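# Place two socket boards in tray, cover with frame

## Task

Place both short circuit boards that carry a black socket inside the flat black tray, then set the clear frame over the tray so it sits on the tray's rim; finally release everything and move the grippers away.

## Robot and tools

Robot: two arms, left_arm and right_arm, each with six joints and a two-finger gripper. Each gripper has a wrist camera: cam_left_wrist and cam_right_wrist, both 616x616 fisheye images, returned in that order.

Frame: one world frame for both arms. Origin on the table surface midway between the arms, +z up, +x out over the table, left_arm on the +y side. The names left and right do not refer to image sides. Positions are metres; orientations are quaternions in w,x,y,z order. The gripper's fingers point along its own +z and close along its own y. The reported end-effector point lies between the pads, roughly 1 cm short of the fingertips; it can be somewhat wrong, especially when the arm is stretched far.

Row layout (used by execute_actions and move): one flat list of 14 numbers, each in [-1, 1], always covering both arms even if one stays still. First left_arm: six joint numbers then its opening; then right_arm the same way. Joint order is strictly shoulder, elbow, wrist roll, wrist pitch, waist, wrist yaw. Joint numbers are scaled offsets, not poses: 1.0 equals 1.258 rad shoulder, 1.238 elbow, 2.022 wrist roll, 2.073 wrist pitch, 1.202 waist, 2.022 wrist yaw. The opening number is absolute: +1 fully open, -1 closed; between the ends the fingers go to where grip_measured would equal the number.

Joint ranges (rad): shoulder 0.000 to 3.142, elbow 0.000 to 3.142, wrist roll -2.094 to 2.094, wrist pitch -1.571 to 1.571, waist -2.618 to 3.054, wrist yaw -1.571 to 1.571. True ends may differ by up to 0.036 rad. Asking a joint more than 0.036 rad beyond a stated end (judged from its angle at the action's start) gets the action rejected for both arms; if this happens on the first action, or an action is malformed, the whole call does nothing. A joint pushed to its real end stops there, and the result may note "joint sent to its limit"; a missing note does not prove there is more room.

execute_actions(actions): a list of actions run one after another. Each action is a table of up to 15 rows, one row per 1/30 s step; a short table repeats its last row until 15 steps pass. Within an action every row's joint offsets are measured from the angles at that action's start (for a call's first action, the angles in the latest reported result), not from the previous row. An empty list just returns the current state and pictures.

move(target, speed, blocking): target is one 14-number row whose offsets are counted from the Joint positions of the most recent result showing them. All joints travel together so they finish at the same time, which usually makes the gripper trace a curve; the move is clamped to 0.5-10 s and ignores obstacles and the other arm. speed, 0.01 to 2 rad/s (default 0.5), caps the joint with the longest way to go. Finger openings are sent at the start. blocking=false returns after 0.5 s while motion continues; no other motion command is accepted until wait or stop shows it ended. The extra "move:" line gives the ending (done, off_target, moving, held, fault), limits=held or limits=none, and each arm's joint furthest from target.

wait(seconds): 0 to 10; arms keep their last command, a running move carries on and may end the wait early. stop(): brakes a running move; fast arms need room to halt; fingers continue. zoom_image(camera, region): enlarges part of a camera's latest image; region [x0, y0, x1, y1] in pixels, origin top-left, at most 504 by 504. finished_scene(scene): pass the current scene number once the goal holds; it is final.

Motion behaviour: each step the controller keeps every joint target within a lead of its measured angle (0.258 shoulder, 0.238 elbow, 0.522 wrist roll and yaw, 0.573 wrist pitch, 0.202 waist, rad), and shrinks all targets of an arm if they would shift its gripper more than 70 mm. Big offsets therefore need several actions; an unfinished motion should be re-commanded rather than waited out. Sending zero offsets repeatedly can let an arm droop; restate the wanted angles and push further if a joint falls short.

Results: a state line per arm with pose; Joint positions and Joint velocities per arm in the joint order above plus finger gap in metres (0.094 fully open); Joint targets (what joints are driven toward now); joint torques (total drive output, noisy, offset); grip_measured on the command scale (each gripper off by up to about 1 mm); step readings with HELD marking restrained steps; "joint command not followed" when a clearance check altered targets; camera calibration changes; MOTOR HOT from 75 °C, and OVER-TEMPERATURE FAULT stops at 90 °C or at 100 °C (arm drops).

Grasping: to hold a part command an opening about 0.03 below grip_measured; smaller gaps grip gently. Pads push roughly 50-62 N, less on very thin parts. Parts may be tugged or nudged occasionally.

Avoid: knocking or placing anything off the table, dropping or slamming parts, fast impacts and deep pushes past contact, arms touching each other, long heavy holds that heat motors. Release and retract before ending.

Each tool is called after "Emit:" as name([rows], argument=value, ...), one row to a line, values as JSON.

## Session

Emit:
execute_actions(actions=[])

Scene clock: 0.00 s.
left_arm: end_effector_position=(+0.2943, +0.2685, +0.1353) grip_measured=+1.000 end_effector_quat_wxyz=(+0.163, +0.781, +0.596, +0.093) | right_arm: end_effector_position=(+0.3125, -0.0962, +0.3059) grip_measured=+1.000 end_effector_quat_wxyz=(+0.628, -0.212, +0.748, +0.037)
Joint names: [shoulder, elbow, wrist roll, wrist pitch, waist, wrist yaw]
Joint positions: left_arm=[ 1.355  1.08   1.996 -0.977  0.202  0.206  0.094] | right_arm=[ 1.246  0.969 -0.11   0.042  0.655  0.458  0.094]
Joint velocities: left_arm=[-0.002  0.017 -0.037  0.066 -0.007  0.066  0.   ] | right_arm=[-0.007 -0.017 -0.037  0.022  0.002 -0.066  0.   ]
Joint torques (N m, as the arm reports them, + toward a larger angle): no reading
Joint targets: left_arm=[1.349 1.087 1.994 -0.986 0.202 0.213] | right_arm=[1.239 0.976 -0.109 0.037 0.655 0.459]
camera_calibration (this result's frames):
cam_left_wrist: T_world_to_cam=[[-0.858427, 0.305175, -0.412275, 0.229383], [0.0633848, 0.860709, 0.505137, -0.287218], [0.509004, 0.407491, -0.758199, -0.0323479], [0, 0, 0, 1]] pos_world=[0.231579, 0.19039, 0.215127]
cam_right_wrist: T_world_to_cam=[[0.289222, -0.951129, 0.108188, -0.220891], [-0.767633, -0.297966, -0.567411, 0.420086], [0.571917, 0.0810595, -0.816296, 0.18822], [0, 0, 0, 1]] pos_world=[0.278712, -0.100182, 0.415902]

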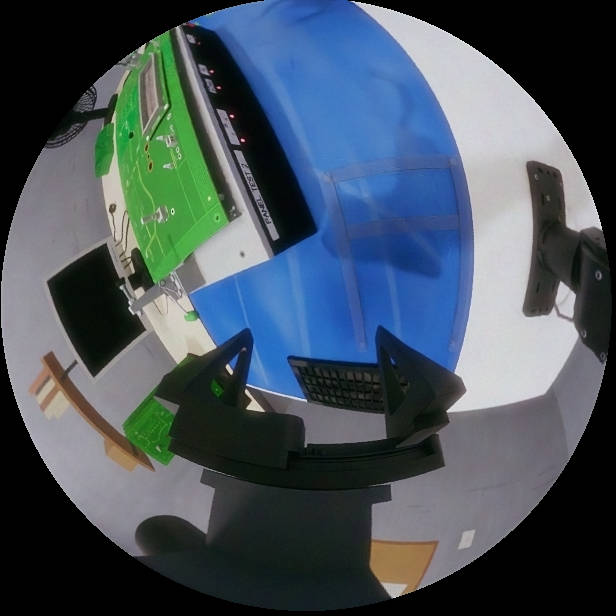

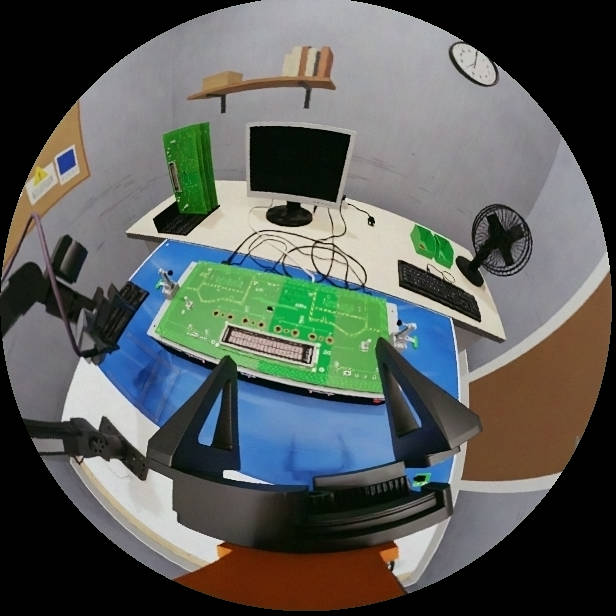

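Emit:
move(target=[-0.28,-0.12,-0.69,0.025,0.26,-0.1,-0.35,0.03,0.17,0.054,-0.46,-0.95,-0.226,-0.35], speed=1.1)

Scene clock: 4.60 s.
left_arm: end_effector_position=(+0.2325, +0.3712, +0.1730) grip_measured=-0.348 end_effector_quat_wxyz=(+0.235, +0.058, +0.960, +0.139) | right_arm: end_effector_position=(+0.2759, -0.4453, +0.1904) grip_measured=-0.348 end_effector_quat_wxyz=(+0.269, +0.158, +0.949, -0.052)
Joint names: [shoulder, elbow, wrist roll, wrist pitch, waist, wrist yaw]
Joint positions: left_arm=[ 1.026  0.946  0.611 -0.938  0.503  0.009  0.031] | right_arm=[ 1.27   1.152 -0.007 -0.897 -0.483  0.011  0.031]
Joint velocities: left_arm=[-0.012 -0.012 -0.051 -0.066  0.002 -0.081 -0.001] | right_arm=[-0.007 -0.002  0.051  0.051  0.002 -0.007 -0.   ]
Joint torques (N m, as the arm reports them, + toward a larger angle): left_arm=[-4.33  5.48 -0.1   1.45  0.8  -0.09] | right_arm=[-3.54  9.58  0.08  1.04 -0.31 -0.11]
Joint targets: left_arm=[1.003 0.931 0.601 -0.926 0.515 0.004] | right_arm=[1.284 1.179 -0.001 -0.912 -0.487 0.001]
move: off_target (left_arm, right_arm); limits=none; left_arm: farthest joint: the shoulder, 0.023 radians from its target (0.352 radians at the start); right_arm: farthest joint: the elbow, 0.027 radians from its target (0.211 radians at the start)
camera_calibration (this result's frames):
cam_left_wrist: T_world_to_cam=[[-0.0944012, -0.924837, -0.368462, 0.431912], [-0.989011, 0.044822, 0.140885, 0.219896], [-0.113781, 0.377713, -0.918905, 0.169481], [0, 0, 0, 1]] pos_world=[0.277536, 0.325577, 0.2839]
cam_right_wrist: T_world_to_cam=[[-0.448985, -0.893535, 0.00280717, -0.280493], [-0.874629, 0.440124, 0.203263, 0.433918], [-0.182858, 0.0888068, -0.97912, 0.385875], [0, 0, 0, 1]] pos_world=[0.32414, -0.475876, 0.290406]

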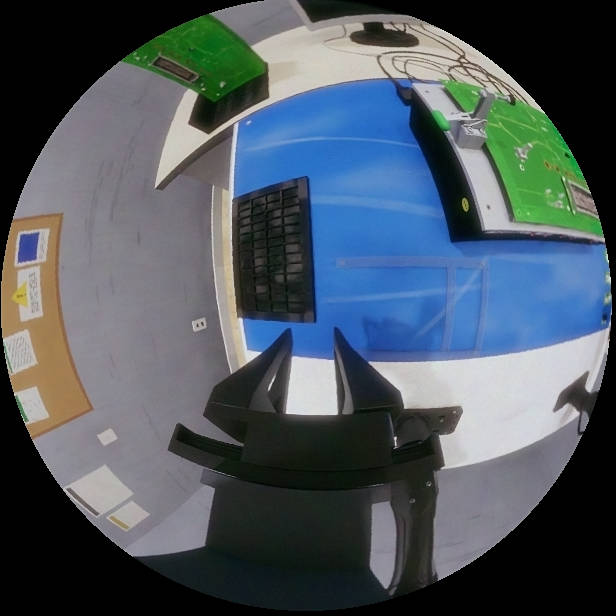

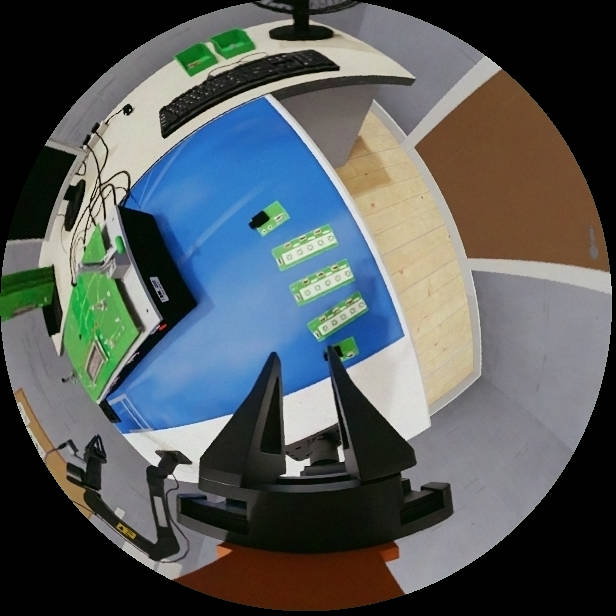

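Emit:
zoom_image(camera="cam_right_wrist", region=[230,190,390,380])

Emit:
zoom_image(camera="cam_left_wrist", region=[220,165,510,375])

Region (230, 190, 390, 380) of cam_right_wrist's 616x616 image, scaled by 2.653, with more detail than that image has; it fills the left 424 columns of this view, and the rest is white.

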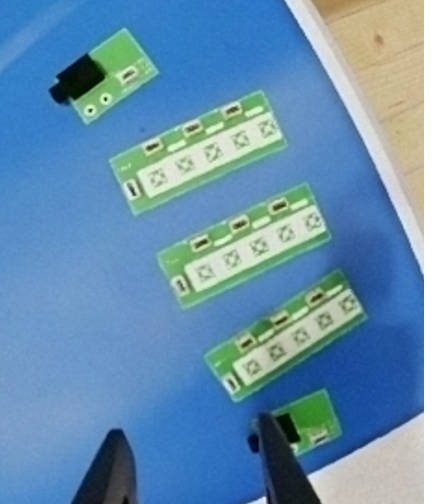

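Region (220, 165, 510, 375) of cam_left_wrist's 616x616 image, scaled by 1.738, with more detail than that image has; it fills the top 365 rows of this view, and the rest is white.

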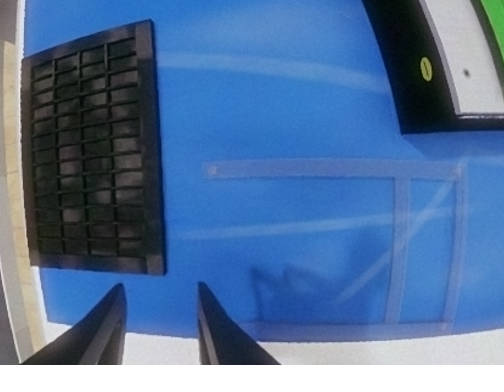

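Emit:
move(target=[0,0,0,0,0,0,-0.35,0.215,-0.182,0.584,-0.049,-0.15,-0.005,-0.35], speed=1)

Emit:
zoom_image(camera="cam_right_wrist", region=[240,250,370,380])

Scene clock: 14.17 s.
left_arm: end_effector_position=(+0.2325, +0.3712, +0.1730) grip_measured=-0.348 end_effector_quat_wxyz=(+0.235, +0.058, +0.960, +0.139) | right_arm: end_effector_position=(+0.1851, -0.4567, +0.0470) grip_measured=-0.348 end_effector_quat_wxyz=(-0.002, +0.742, +0.670, -0.002)
Joint names: [shoulder, elbow, wrist roll, wrist pitch, waist, wrist yaw]
Joint positions: left_arm=[ 1.026  0.946  0.611 -0.938  0.503  0.009  0.031] | right_arm=[ 1.53   0.938  1.166 -0.983 -0.655  0.002  0.031]
Joint velocities: left_arm=[-0.007 -0.007  0.022  0.022 -0.007  0.037  0.001] | right_arm=[-0.007 -0.022  0.022  0.022 -0.007  0.007  0.   ]
Joint torques (N m, as the arm reports them, + toward a larger angle): left_arm=[-2.21  6.42 -0.01  1.29 -0.03 -0.03] | right_arm=[-5.31  5.5   0.07 -0.01 -0.62  0.01]
Joint targets: left_arm=[1.026 0.946 0.611 -0.938 0.503 0.009] | right_arm=[1.540 0.927 1.173 -0.999 -0.663 0.000]
move: done; limits=none; left_arm: farthest joint: the waist, 0.000 radians from its target (0.000 radians at the start); right_arm: farthest joint: the wrist pitch, 0.015 radians from its target (0.101 radians at the start)
camera_calibration (this result's frames):
cam_left_wrist: T_world_to_cam=[[-0.0940672, -0.924934, -0.368306, 0.431843], [-0.989038, 0.0445259, 0.140787, 0.220029], [-0.113819, 0.377512, -0.918983, 0.169578], [0, 0, 0, 1]] pos_world=[0.277541, 0.325612, 0.283913]
cam_right_wrist: T_world_to_cam=[[-0.973776, 0.217638, 0.0662905, 0.270596], [0.20297, 0.699413, 0.685292, 0.284946], [0.102781, 0.680776, -0.725245, 0.435409], [0, 0, 0, 1]] pos_world=[0.160912, -0.554602, 0.102569]

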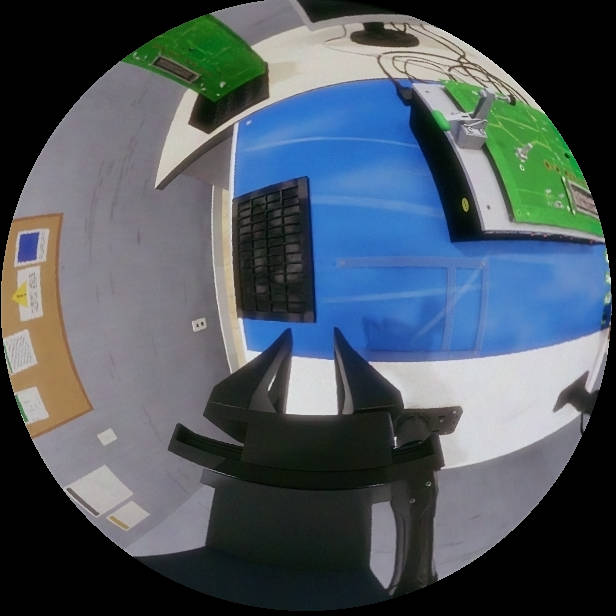

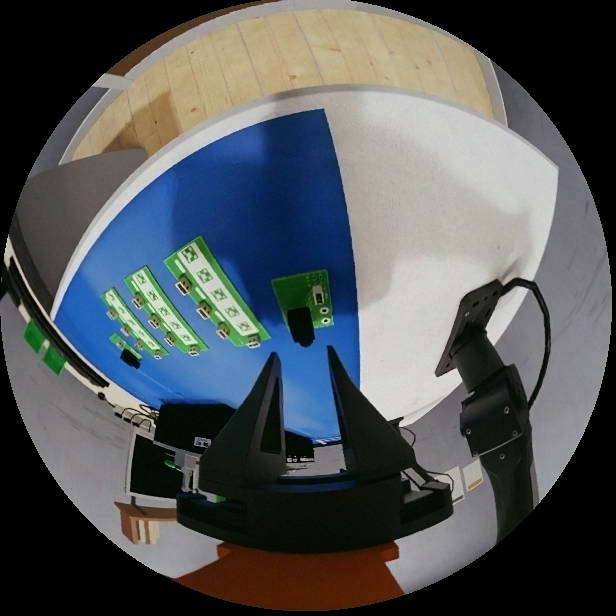

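Region (240, 250, 370, 380) of cam_right_wrist's 616x616 image, scaled by 3.877, with more detail than that image has.

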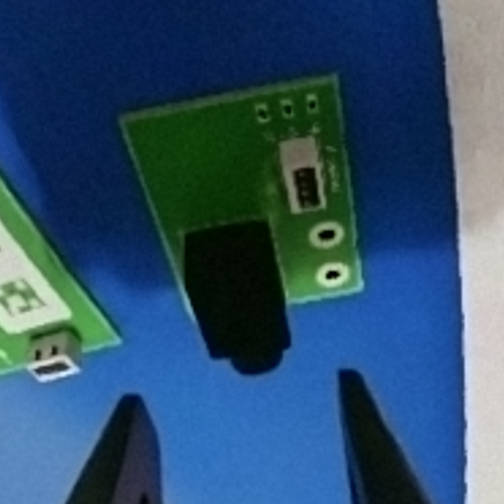

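Emit:
move(target=[0,0,0,0,0,0,-0.35,0.041,-0.086,-0.04,0.071,0,0,-0.35], speed=0.25)

Emit:
zoom_image(camera="cam_right_wrist", region=[240,290,370,420])

Scene clock: 18.93 s.
left_arm: end_effector_position=(+0.2325, +0.3712, +0.1730) grip_measured=-0.348 end_effector_quat_wxyz=(+0.235, +0.058, +0.960, +0.139) | right_arm: end_effector_position=(+0.1828, -0.4554, +0.0166) grip_measured=-0.348 end_effector_quat_wxyz=(-0.001, +0.717, +0.697, -0.001)
Joint names: [shoulder, elbow, wrist roll, wrist pitch, waist, wrist yaw]
Joint positions: left_arm=[ 1.026  0.946  0.611 -0.938  0.503  0.009  0.031] | right_arm=[ 1.569  0.844  1.092 -0.848 -0.655  0.002  0.031]
Joint velocities: left_arm=[ 0.012 -0.012  0.022 -0.095  0.002  0.022  0.001] | right_arm=[-0.007 -0.002 -0.007 -0.037 -0.017  0.037  0.   ]
Joint torques (N m, as the arm reports them, + toward a larger angle): left_arm=[-2.23  6.41 -0.01  1.3  -0.04 -0.03] | right_arm=[-5.14  5.   -0.03  0.25  0.05  0.01]
Joint targets: left_arm=[1.026 0.946 0.611 -0.938 0.503 0.009] | right_arm=[1.582 0.831 1.086 -0.836 -0.655 0.002]
move: done; limits=none; left_arm: farthest joint: the waist, 0.000 radians from its target (0.000 radians at the start); right_arm: farthest joint: the elbow, 0.013 radians from its target (0.106 radians at the start)
camera_calibration (this result's frames):
cam_left_wrist: T_world_to_cam=[[-0.0940672, -0.924934, -0.368306, 0.431843], [-0.989038, 0.0445259, 0.140787, 0.220029], [-0.113819, 0.377512, -0.918983, 0.169578], [0, 0, 0, 1]] pos_world=[0.277541, 0.325612, 0.283913]
cam_right_wrist: T_world_to_cam=[[-0.987389, 0.144714, 0.0641976, 0.239378], [0.14905, 0.713065, 0.685071, 0.321396], [0.0533626, 0.686, -0.725642, 0.424173], [0, 0, 0, 1]] pos_world=[0.16582, -0.5548, 0.0722519]

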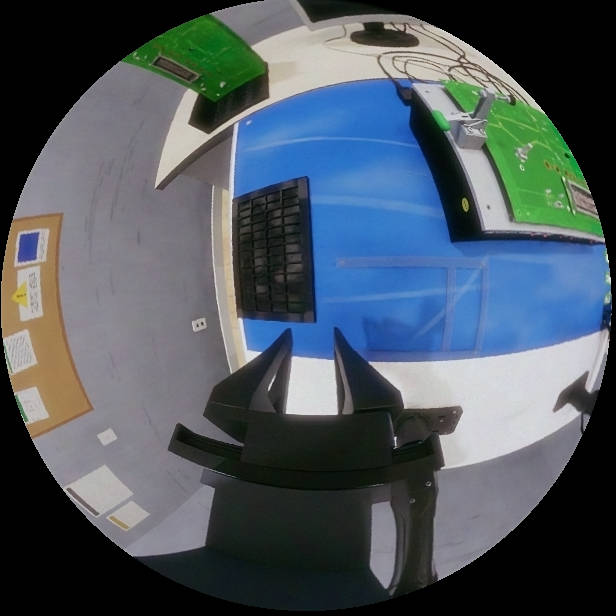

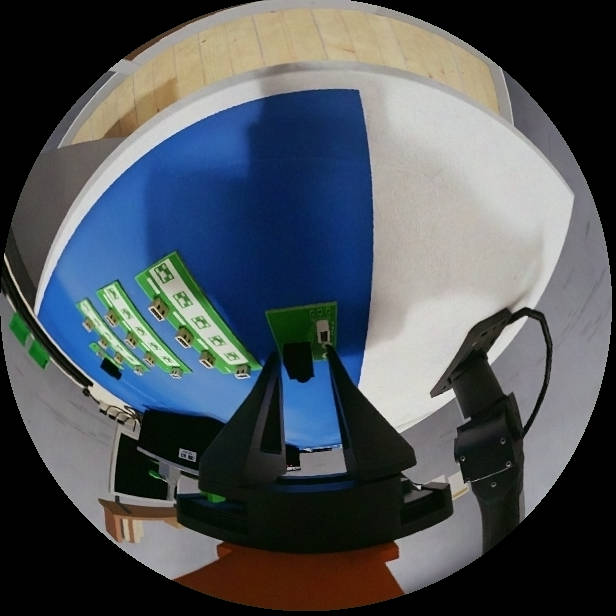

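Region (240, 290, 370, 420) of cam_right_wrist's 616x616 image, scaled by 3.877, with more detail than that image has.

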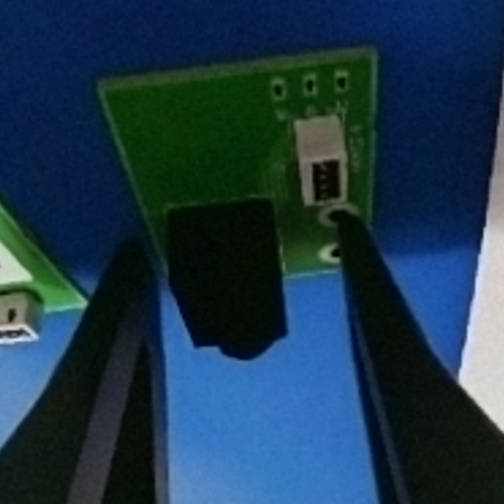

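Emit:
move(target=[0,0,0,0,0,0,-0.35,0,0,0,0,0,0,-0.75])

Emit:
move(target=[0,0,0,0,0,0,-0.35,-0.075,0.185,0.08,-0.143,0.17,0,-0.75], speed=0.5)

Emit:
move(target=[0,0,0,0,0,0,-0.35,0,0,0,0,0.993,0,-0.75], speed=1.1)

Scene clock: 25.63 s.
left_arm: end_effector_position=(+0.2325, +0.3712, +0.1730) grip_measured=-0.348 end_effector_quat_wxyz=(+0.235, +0.058, +0.960, +0.139) | right_arm: end_effector_position=(+0.1829, -0.4554, +0.0166) grip_measured=-0.699 end_effector_quat_wxyz=(-0.001, +0.717, +0.697, -0.001)
Joint names: [shoulder, elbow, wrist roll, wrist pitch, waist, wrist yaw]
Joint positions: left_arm=[ 1.026  0.946  0.611 -0.938  0.503  0.009  0.031] | right_arm=[ 1.569  0.844  1.092 -0.848 -0.655  0.002  0.014]
Joint velocities: left_arm=[ 0.007  0.002  0.037  0.007 -0.007 -0.007 -0.   ] | right_arm=[-0.012 -0.007  0.007 -0.066  0.017  0.022 -0.001]
Joint torques (N m, as the arm reports them, + toward a larger angle): left_arm=[-2.22  6.4  -0.01  1.3  -0.04 -0.03] | right_arm=[-6.2   6.01  0.02  0.14 -0.07  0.03]
Joint targets: left_arm=[1.026 0.946 0.611 -0.938 0.503 0.009] | right_arm=[1.569 0.844 1.092 -0.848 -0.655 0.002]
move: done; limits=none; left_arm: farthest joint: the waist, 0.000 radians from its target (0.000 radians at the start); right_arm: farthest joint: the waist, 0.000 radians from its target (0.000 radians at the start)
camera_calibration (this result's frames):
cam_left_wrist: T_world_to_cam=[[-0.0940672, -0.924934, -0.368306, 0.431843], [-0.989038, 0.0445259, 0.140787, 0.220029], [-0.113819, 0.377512, -0.918983, 0.169578], [0, 0, 0, 1]] pos_world=[0.277541, 0.325612, 0.283913]
cam_right_wrist: T_world_to_cam=[[-0.98741, 0.144726, 0.0638414, 0.239481], [0.148822, 0.713192, 0.684989, 0.321517], [0.0536047, 0.685866, -0.725751, 0.424097], [0, 0, 0, 1]] pos_world=[0.165884, -0.554836, 0.0722644]

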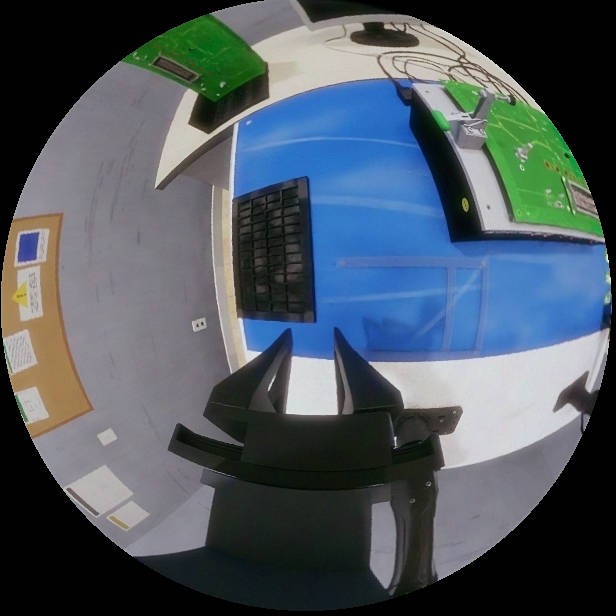

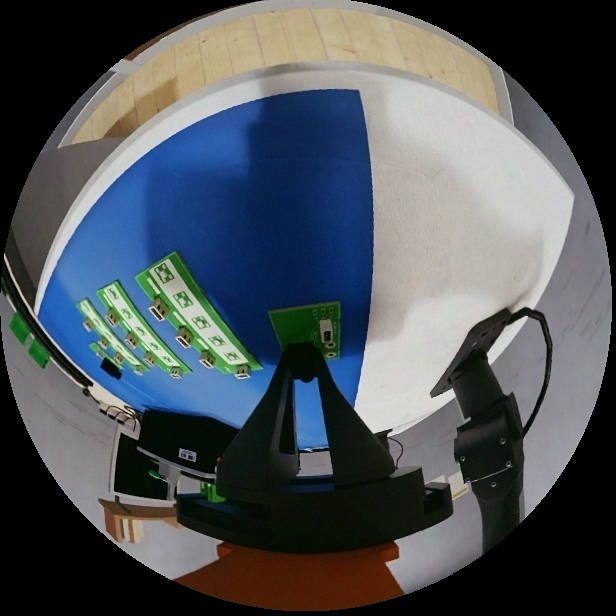

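Scene clock: 27.00 s.
left_arm: end_effector_position=(+0.2325, +0.3712, +0.1730) grip_measured=-0.348 end_effector_quat_wxyz=(+0.235, +0.058, +0.960, +0.139) | right_arm: end_effector_position=(+0.2075, -0.4127, +0.0833) grip_measured=-0.699 end_effector_quat_wxyz=(+0.003, +0.701, +0.713, +0.001)
Joint names: [shoulder, elbow, wrist roll, wrist pitch, waist, wrist yaw]
Joint positions: left_arm=[ 1.026  0.946  0.611 -0.938  0.503  0.009  0.031] | right_arm=[ 1.493  1.053  1.247 -1.125 -0.457  0.     0.014]
Joint velocities: left_arm=[ 0.002 -0.002  0.022  0.007  0.002 -0.022  0.   ] | right_arm=[-0.012 -0.002 -0.022 -0.007  0.012  0.081  0.001]
Joint torques (N m, as the arm reports them, + toward a larger angle): left_arm=[-2.21  6.42 -0.02  1.3  -0.02 -0.03] | right_arm=[-7.63  8.03  0.08 -0.04  0.4   0.04]
Joint targets: left_arm=[1.026 0.946 0.611 -0.938 0.503 0.009] | right_arm=[1.475 1.073 1.254 -1.144 -0.451 0.002]
move: done; limits=none; left_arm: farthest joint: the waist, 0.000 radians from its target (0.000 radians at the start); right_arm: farthest joint: the elbow, 0.020 radians from its target (0.229 radians at the start)
camera_calibration (this result's frames):
cam_left_wrist: T_world_to_cam=[[-0.0940672, -0.924934, -0.368306, 0.431843], [-0.989038, 0.0445259, 0.140787, 0.220029], [-0.113819, 0.377512, -0.918983, 0.169578], [0, 0, 0, 1]] pos_world=[0.277541, 0.325612, 0.283913]
cam_right_wrist: T_world_to_cam=[[-0.993289, 0.101334, 0.0557589, 0.237363], [0.111885, 0.719643, 0.68527, 0.252026], [0.0293148, 0.68691, -0.726151, 0.447398], [0, 0, 0, 1]] pos_world=[0.194457, -0.512744, 0.138938]

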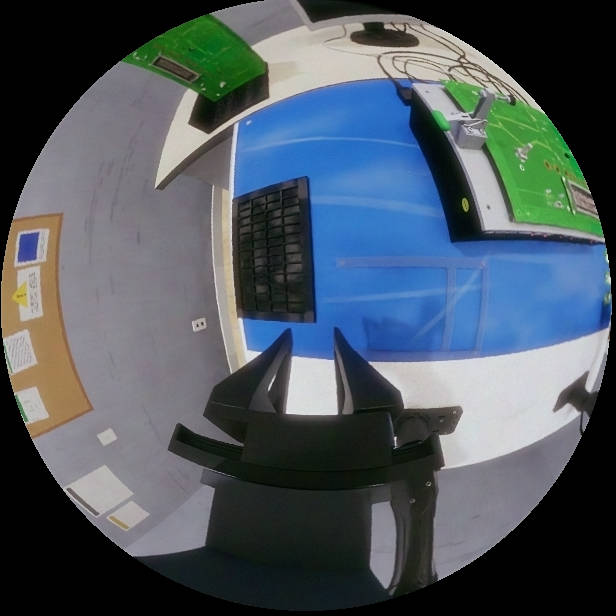

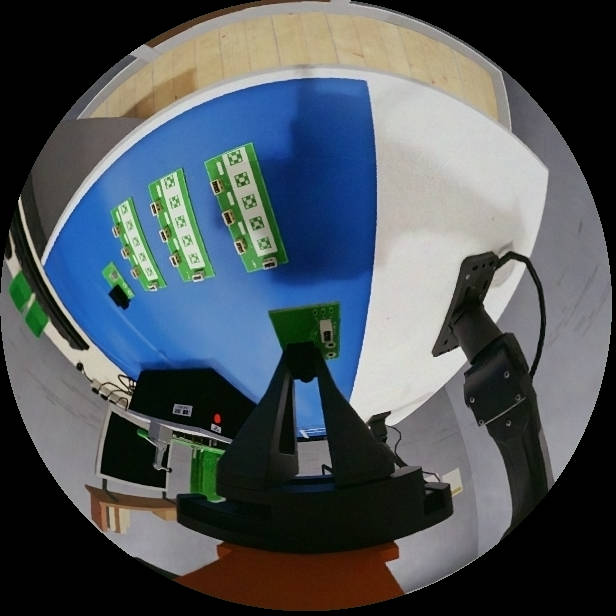

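Scene clock: 28.60 s.
left_arm: end_effector_position=(+0.2325, +0.3712, +0.1730) grip_measured=-0.348 end_effector_quat_wxyz=(+0.235, +0.058, +0.960, +0.139) | right_arm: end_effector_position=(+0.1262, -0.1453, +0.0833) grip_measured=-0.699 end_effector_quat_wxyz=(-0.003, +0.181, +0.984, +0.005)
Joint names: [shoulder, elbow, wrist roll, wrist pitch, waist, wrist yaw]
Joint positions: left_arm=[ 1.026  0.946  0.611 -0.938  0.503  0.009  0.031] | right_arm=[ 1.493  1.053  1.247 -1.125  0.734 -0.009  0.014]
Joint velocities: left_arm=[ 0.012 -0.012  0.007  0.037  0.007 -0.022  0.001] | right_arm=[-0.027 -0.017  0.022 -0.022 -0.017  0.051  0.001]
Joint torques (N m, as the arm reports them, + toward a larger angle): left_arm=[-2.19  6.41 -0.02  1.3  -0.04 -0.03] | right_arm=[-6.    6.53  0.01  0.17 -0.03  0.08]
Joint targets: left_arm=[1.026 0.946 0.611 -0.938 0.503 0.009] | right_arm=[1.493 1.053 1.247 -1.125 0.737 0.000]
move: done; limits=none; left_arm: farthest joint: the waist, 0.000 radians from its target (0.000 radians at the start); right_arm: farthest joint: the wrist yaw, 0.009 radians from its target (0.000 radians at the start)
camera_calibration (this result's frames):
cam_left_wrist: T_world_to_cam=[[-0.0940672, -0.924934, -0.368306, 0.431843], [-0.989038, 0.0445259, 0.140787, 0.220029], [-0.113819, 0.377512, -0.918983, 0.169578], [0, 0, 0, 1]] pos_world=[0.277541, 0.325612, 0.283913]
cam_right_wrist: T_world_to_cam=[[-0.461952, -0.885267, 0.0538886, -0.0807291], [-0.622016, 0.366695, 0.691831, 0.109425], [-0.632215, 0.286073, -0.720046, 0.290797], [0, 0, 0, 1]] pos_world=[0.214618, -0.194782, 0.138034]

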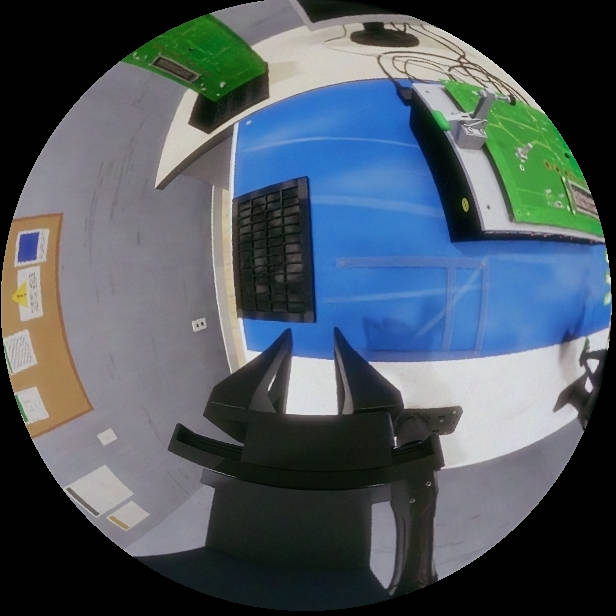

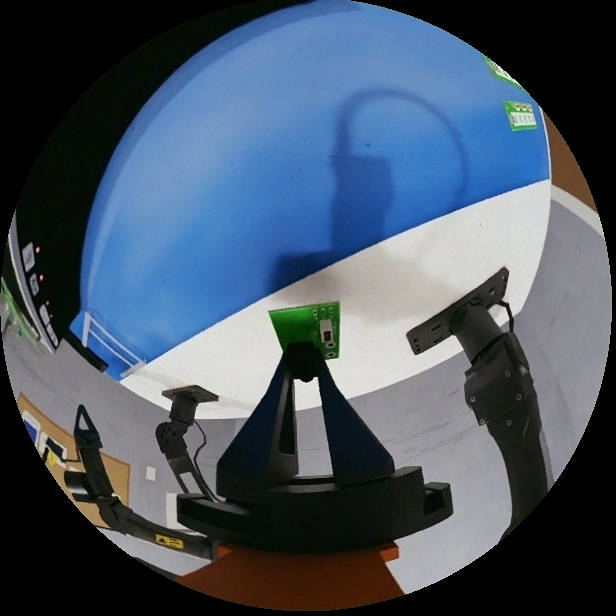

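Emit:
move(target=[0,0,0,0,0,0,-0.35,0.476,0.498,-0.963,-0.01,0,0.005,-0.75], speed=1.3)

Emit:
move(target=[0,0,0,0,0,0,-0.35,0.049,-0.068,0,0.059,0,0,-0.75], speed=0.15)

Scene clock: 40.80 s.
left_arm: end_effector_position=(+0.2325, +0.3712, +0.1730) grip_measured=-0.348 end_effector_quat_wxyz=(+0.235, +0.058, +0.960, +0.139) | right_arm: end_effector_position=(+0.2165, -0.0301, +0.0508) grip_measured=-0.698 end_effector_quat_wxyz=(-0.004, -0.713, +0.701, +0.002)
Joint names: [shoulder, elbow, wrist roll, wrist pitch, waist, wrist yaw]
Joint positions: left_arm=[ 1.026  0.946  0.611 -0.938  0.503  0.009  0.031] | right_arm=[ 2.082  1.644 -0.693 -1.141  0.745 -0.004  0.014]
Joint velocities: left_arm=[-0.012  0.022 -0.037 -0.051  0.002  0.007  0.   ] | right_arm=[-0.017 -0.022 -0.022  0.022 -0.002 -0.066  0.001]
Joint torques (N m, as the arm reports them, + toward a larger angle): left_arm=[-2.21  6.41 -0.01  1.28 -0.04 -0.03] | right_arm=[-11.28   8.47  -0.08   0.07  -0.75   0.05]
Joint targets: left_arm=[1.026 0.946 0.611 -0.938 0.503 0.009] | right_arm=[2.092 1.670 -0.700 -1.146 0.734 0.001]
move: off_target (right_arm); limits=none; left_arm: farthest joint: the waist, 0.000 radians from its target (0.000 radians at the start); right_arm: farthest joint: the elbow, 0.025 radians from its target (0.636 radians at the start)
camera_calibration (this result's frames):
cam_left_wrist: T_world_to_cam=[[-0.0940672, -0.924934, -0.368306, 0.431843], [-0.989038, 0.0445259, 0.140787, 0.220029], [-0.113819, 0.377512, -0.918983, 0.169578], [0, 0, 0, 1]] pos_world=[0.277541, 0.325612, 0.283913]
cam_right_wrist: T_world_to_cam=[[0.993439, -0.101173, 0.0533143, -0.226776], [-0.109908, -0.715833, 0.689567, 0.00251935], [-0.0316011, -0.690903, -0.722257, 0.132189], [0, 0, 0, 1]] pos_world=[0.229743, 0.0701897, 0.105828]

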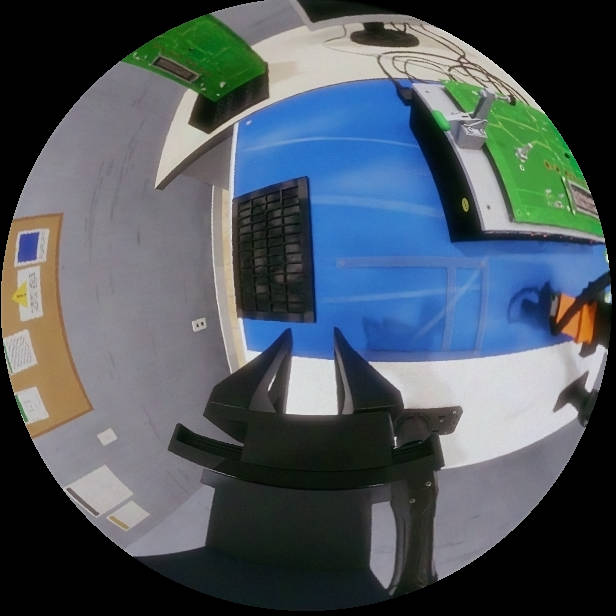

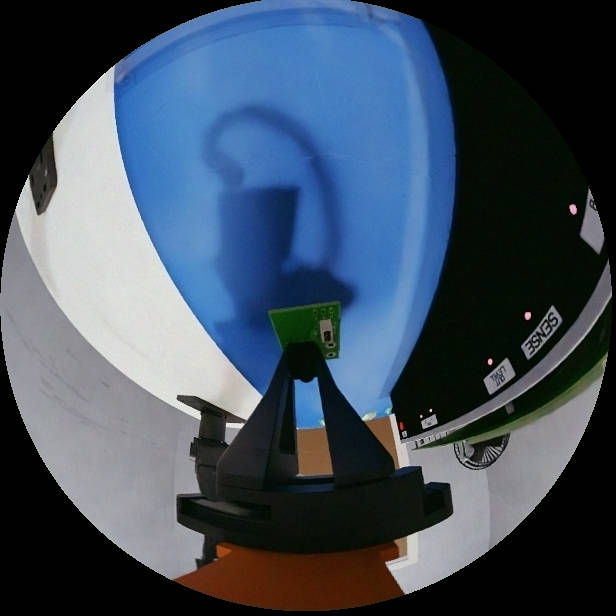

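Scene clock: 41.87 s.
left_arm: end_effector_position=(+0.2325, +0.3712, +0.1730) grip_measured=-0.348 end_effector_quat_wxyz=(+0.235, +0.058, +0.960, +0.139) | right_arm: end_effector_position=(+0.2149, -0.0321, +0.0194) grip_measured=-0.698 end_effector_quat_wxyz=(-0.016, -0.713, +0.701, +0.001)
Joint names: [shoulder, elbow, wrist roll, wrist pitch, waist, wrist yaw]
Joint positions: left_arm=[ 1.026  0.946  0.611 -0.938  0.503  0.009  0.031] | right_arm=[ 2.125  1.581 -0.693 -1.058  0.745 -0.004  0.014]
Joint velocities: left_arm=[ 0.012 -0.017  0.007 -0.022  0.007 -0.095 -0.   ] | right_arm=[-0.002 -0.032  0.081 -0.037 -0.022  0.022 -0.001]
Joint torques (N m, as the arm reports them, + toward a larger angle): left_arm=[-2.2   6.41 -0.01  1.29 -0.03 -0.03] | right_arm=[-10.81   4.7   -0.01   0.5    0.1   -0.01]
Joint targets: left_arm=[1.026 0.946 0.611 -0.938 0.503 0.009] | right_arm=[2.144 1.560 -0.693 -1.018 0.745 -0.004]
move: off_target (right_arm); limits=none; left_arm: farthest joint: the waist, 0.000 radians from its target (0.000 radians at the start); right_arm: farthest joint: the wrist pitch, 0.039 radians from its target (0.122 radians at the start)
camera_calibration (this result's frames):
cam_left_wrist: T_world_to_cam=[[-0.0940672, -0.924934, -0.368306, 0.431843], [-0.989038, 0.0445259, 0.140787, 0.220029], [-0.113819, 0.377512, -0.918983, 0.169578], [0, 0, 0, 1]] pos_world=[0.277541, 0.325612, 0.283913]
cam_right_wrist: T_world_to_cam=[[0.994115, -0.100332, 0.0408623, -0.223572], [-0.0999184, -0.703404, 0.703732, 0.0205441], [-0.0418645, -0.703673, -0.709289, 0.109594], [0, 0, 0, 1]] pos_world=[0.228897, 0.0691376, 0.0724119]

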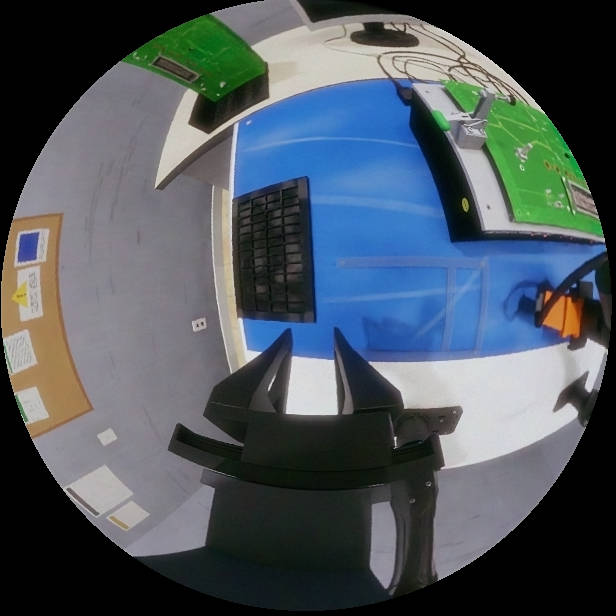

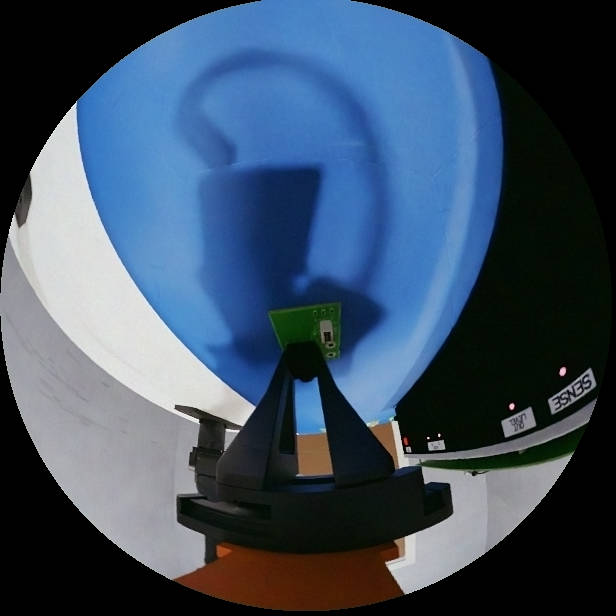

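Emit:
move(target=[0,0,0,0,0,0,-0.35,0,0,0,0,0,0,-0.4])

Emit:
move(target=[0,0,0,0,-0.1,0,-0.35,-0.075,0,0,-0.025,0,0,-0.4])

Emit:
move(target=[0,0,0,0,-0.2,0,-0.35,-0.4,-0.4,0.97,-0.01,0,0,-0.35], speed=1.4)

Emit:
move(target=[0,0,0.015,0,-0.62,0,-0.35,0,0,0,0,-0.945,0,-0.35], speed=1.2)

Scene clock: 51.77 s.
left_arm: end_effector_position=(+0.2325, +0.3712, +0.1730) grip_measured=-0.348 end_effector_quat_wxyz=(+0.235, +0.058, +0.960, +0.139) | right_arm: end_effector_position=(+0.2149, -0.0322, +0.0194) grip_measured=-0.402 end_effector_quat_wxyz=(-0.016, -0.713, +0.701, +0.000)
Joint names: [shoulder, elbow, wrist roll, wrist pitch, waist, wrist yaw]
Joint positions: left_arm=[ 1.026  0.946  0.611 -0.938  0.503  0.009  0.031] | right_arm=[ 2.125  1.581 -0.693 -1.058  0.745 -0.004  0.028]
Joint velocities: left_arm=[-0.007 -0.012 -0.051 -0.022 -0.002 -0.037 -0.001] | right_arm=[ 0.002  0.002  0.037  0.066  0.002  0.022 -0.   ]
Joint torques (N m, as the arm reports them, + toward a larger angle): left_arm=[-2.2   6.43 -0.02  1.29 -0.06 -0.03] | right_arm=[-12.26   6.39  -0.01   0.12   0.03   0.02]
Joint targets: left_arm=[1.026 0.946 0.611 -0.938 0.503 0.009] | right_arm=[2.125 1.581 -0.693 -1.058 0.745 -0.004]
move: done; limits=none; left_arm: farthest joint: the waist, 0.000 radians from its target (0.000 radians at the start); right_arm: farthest joint: the waist, 0.000 radians from its target (0.000 radians at the start)
camera_calibration (this result's frames):
cam_left_wrist: T_world_to_cam=[[-0.0940672, -0.924934, -0.368306, 0.431843], [-0.989038, 0.0445259, 0.140787, 0.220029], [-0.113819, 0.377512, -0.918983, 0.169578], [0, 0, 0, 1]] pos_world=[0.277541, 0.325612, 0.283913]
cam_right_wrist: T_world_to_cam=[[0.994113, -0.100299, 0.040974, -0.223578], [-0.099951, -0.703028, 0.704104, 0.0204715], [-0.0418148, -0.704054, -0.708914, 0.109483], [0, 0, 0, 1]] pos_world=[0.228886, 0.0690497, 0.0723612]

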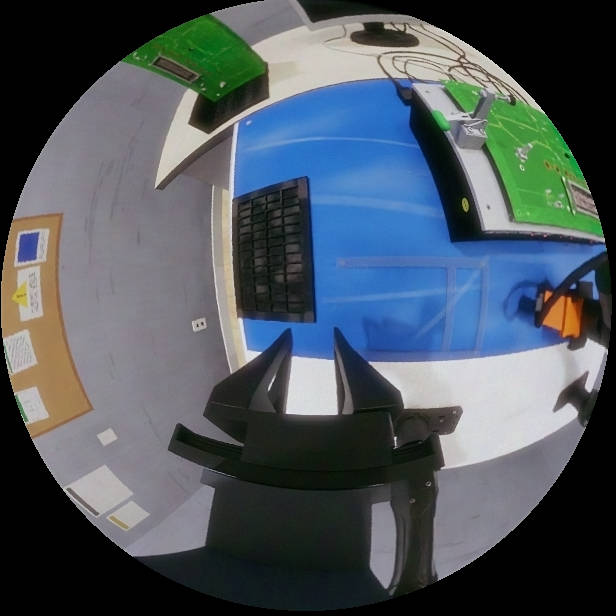

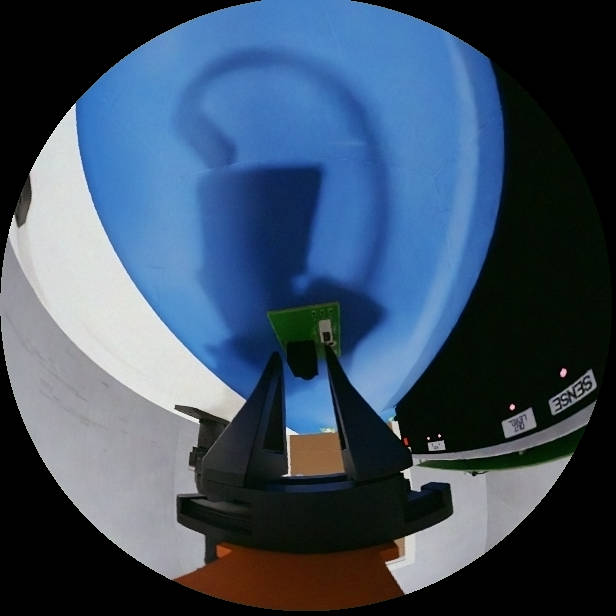

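Scene clock: 52.70 s.
left_arm: end_effector_position=(+0.2445, +0.3455, +0.1730) grip_measured=-0.348 end_effector_quat_wxyz=(+0.242, +0.110, +0.956, +0.126) | right_arm: end_effector_position=(+0.2133, -0.0342, +0.0496) grip_measured=-0.402 end_effector_quat_wxyz=(+0.006, -0.713, +0.701, +0.003)
Joint names: [shoulder, elbow, wrist roll, wrist pitch, waist, wrist yaw]
Joint positions: left_arm=[ 1.026  0.946  0.611 -0.938  0.394  0.009  0.031] | right_arm=[ 2.044  1.581 -0.693 -1.096  0.745 -0.004  0.028]
Joint velocities: left_arm=[ 0.012 -0.007 -0.022  0.007 -0.012 -0.066  0.001] | right_arm=[ 0.027  0.007  0.007  0.066 -0.017 -0.051 -0.   ]
Joint torques (N m, as the arm reports them, + toward a larger angle): left_arm=[-2.23  6.42 -0.01  1.29 -0.9  -0.02] | right_arm=[-12.83   6.56   0.02   0.03  -0.03   0.02]
Joint targets: left_arm=[1.026 0.946 0.611 -0.938 0.383 0.009] | right_arm=[2.031 1.581 -0.693 -1.110 0.745 -0.004]
move: done; limits=none; left_arm: farthest joint: the waist, 0.012 radians from its target (0.120 radians at the start); right_arm: farthest joint: the wrist pitch, 0.014 radians from its target (0.052 radians at the start)
camera_calibration (this result's frames):
cam_left_wrist: T_world_to_cam=[[-0.193599, -0.909121, -0.368806, 0.428125], [-0.978394, 0.151104, 0.141116, 0.193542], [-0.0725632, 0.388158, -0.918732, 0.166848], [0, 0, 0, 1]] pos_world=[0.284351, 0.29521, 0.283872]
cam_right_wrist: T_world_to_cam=[[0.992675, -0.102088, 0.0646101, -0.224359], [-0.118765, -0.726438, 0.676892, 0.00221017], [-0.0221677, -0.679607, -0.733241, 0.127291], [0, 0, 0, 1]] pos_world=[0.2258, 0.0652092, 0.106335]

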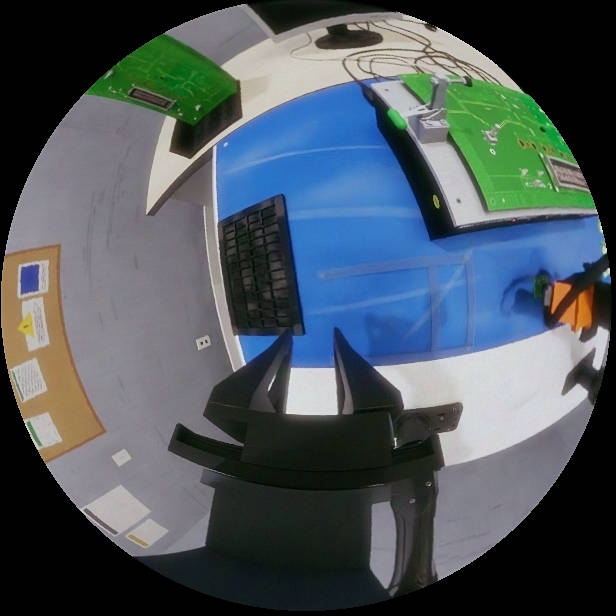

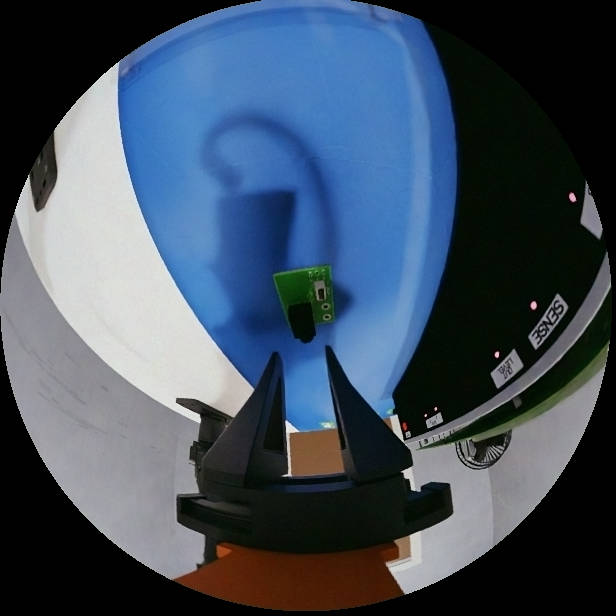

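Scene clock: 55.13 s.
left_arm: end_effector_position=(+0.2603, +0.2879, +0.1730) grip_measured=-0.348 end_effector_quat_wxyz=(+0.254, +0.218, +0.937, +0.098) | right_arm: end_effector_position=(+0.1351, -0.1315, +0.0785) grip_measured=-0.352 end_effector_quat_wxyz=(-0.001, +0.183, +0.983, +0.002)
Joint names: [shoulder, elbow, wrist roll, wrist pitch, waist, wrist yaw]
Joint positions: left_arm=[ 1.026  0.946  0.611 -0.938  0.166  0.008  0.031] | right_arm=[ 1.563  1.101  1.261 -1.106  0.745 -0.004  0.03 ]
Joint velocities: left_arm=[-0.002 -0.012  0.037  0.022 -0.017  0.022 -0.   ] | right_arm=[-0.002  0.012  0.007 -0.037 -0.007 -0.022 -0.   ]
Joint torques (N m, as the arm reports them, + toward a larger angle): left_arm=[-2.2   6.43 -0.01  1.29 -0.94 -0.03] | right_arm=[-8.7   5.38  0.07  0.04  0.04  0.02]
Joint targets: left_arm=[1.026 0.946 0.611 -0.938 0.154 0.008] | right_arm=[1.540 1.086 1.268 -1.117 0.745 -0.004]
move: off_target (right_arm); limits=none; left_arm: farthest joint: the waist, 0.013 radians from its target (0.241 radians at the start); right_arm: farthest joint: the shoulder, 0.022 radians from its target (0.503 radians at the start)
camera_calibration (this result's frames):
cam_left_wrist: T_world_to_cam=[[-0.39403, -0.841747, -0.369057, 0.411667], [-0.918941, 0.368222, 0.14128, 0.139658], [0.016973, 0.39481, -0.918606, 0.165091], [0, 0, 0, 1]] pos_world=[0.287745, 0.229914, 0.283851]
cam_right_wrist: T_world_to_cam=[[-0.465431, -0.883162, 0.0583056, -0.0637308], [-0.621692, 0.373101, 0.688691, 0.114278], [-0.629979, 0.28429, -0.722707, 0.288739], [0, 0, 0, 1]] pos_world=[0.223282, -0.181007, 0.133687]

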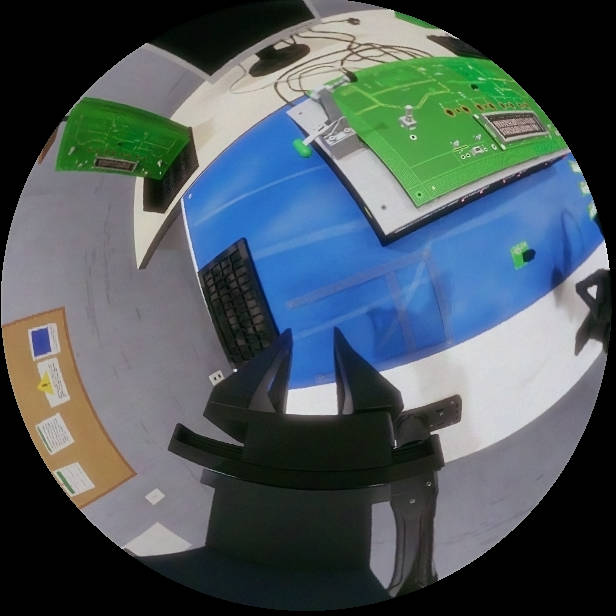

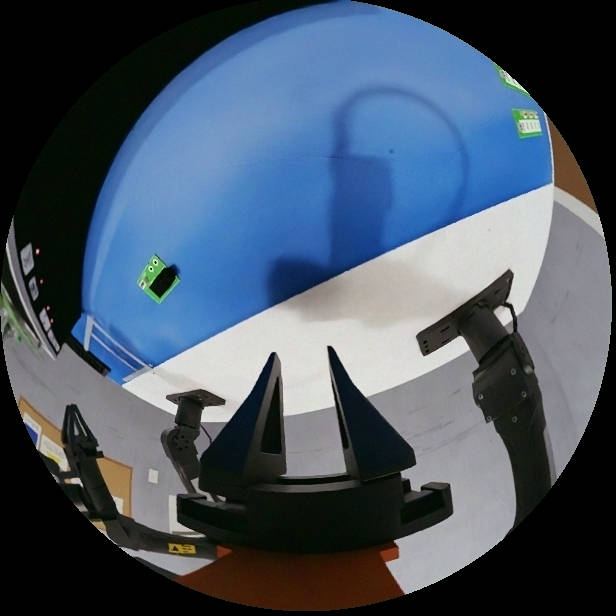

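Scene clock: 56.60 s.
left_arm: end_effector_position=(+0.2207, +0.1043, +0.1730) grip_measured=-0.348 end_effector_quat_wxyz=(+0.273, +0.549, +0.790, +0.005) | right_arm: end_effector_position=(+0.2283, -0.3988, +0.0785) grip_measured=-0.352 end_effector_quat_wxyz=(-0.002, +0.682, +0.731, +0.005)
Joint names: [shoulder, elbow, wrist roll, wrist pitch, waist, wrist yaw]
Joint positions: left_arm=[ 1.026  0.946  0.635 -0.938 -0.568  0.005  0.031] | right_arm=[ 1.563  1.101  1.261 -1.106 -0.39  -0.011  0.03 ]
Joint velocities: left_arm=[-0.022  0.002  0.037 -0.007 -0.002 -0.037 -0.001] | right_arm=[ 0.017 -0.002  0.051 -0.066  0.012 -0.022  0.002]
Joint torques (N m, as the arm reports them, + toward a larger angle): left_arm=[-2.22  6.39  0.06  1.3  -0.89  0.  ] | right_arm=[-6.8   6.53  0.01  0.15 -0.05  0.12]
Joint targets: left_arm=[1.026 0.946 0.641 -0.938 -0.579 0.008] | right_arm=[1.563 1.101 1.261 -1.106 -0.391 -0.004]
move: done; limits=none; left_arm: farthest joint: the waist, 0.012 radians from its target (0.745 radians at the start); right_arm: farthest joint: the wrist yaw, 0.007 radians from its target (0.000 radians at the start)
camera_calibration (this result's frames):
cam_left_wrist: T_world_to_cam=[[-0.859837, -0.34017, -0.380742, 0.294011], [-0.420102, 0.895171, 0.148943, 0.00451973], [0.290163, 0.288017, -0.912607, 0.188066], [0, 0, 0, 1]] pos_world=[0.200131, 0.0418017, 0.282899]
cam_right_wrist: T_world_to_cam=[[-0.997196, 0.0485857, 0.0569236, 0.236617], [0.0745054, 0.716227, 0.693879, 0.249429], [-0.00705765, 0.696174, -0.717838, 0.445108], [0, 0, 0, 1]] pos_world=[0.220511, -0.500017, 0.132973]

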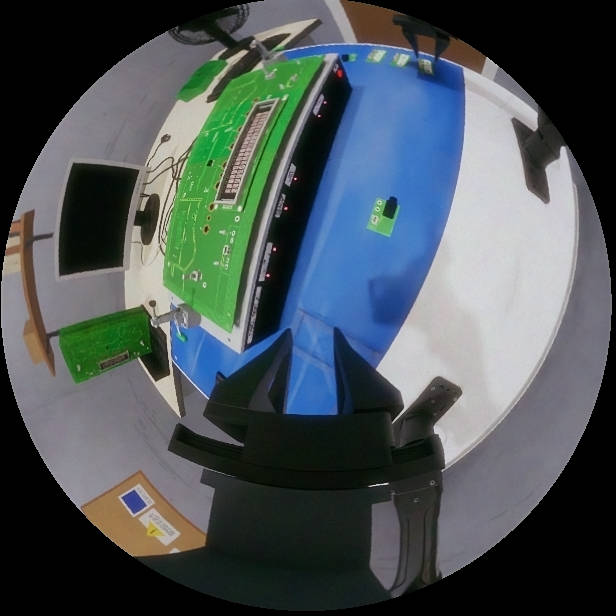

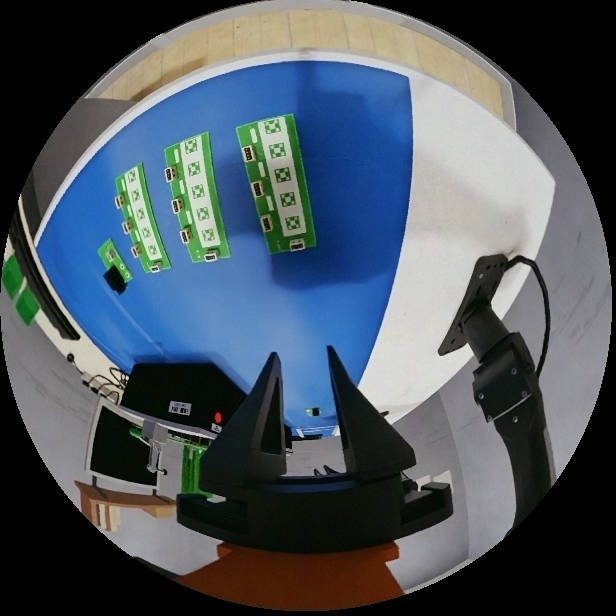

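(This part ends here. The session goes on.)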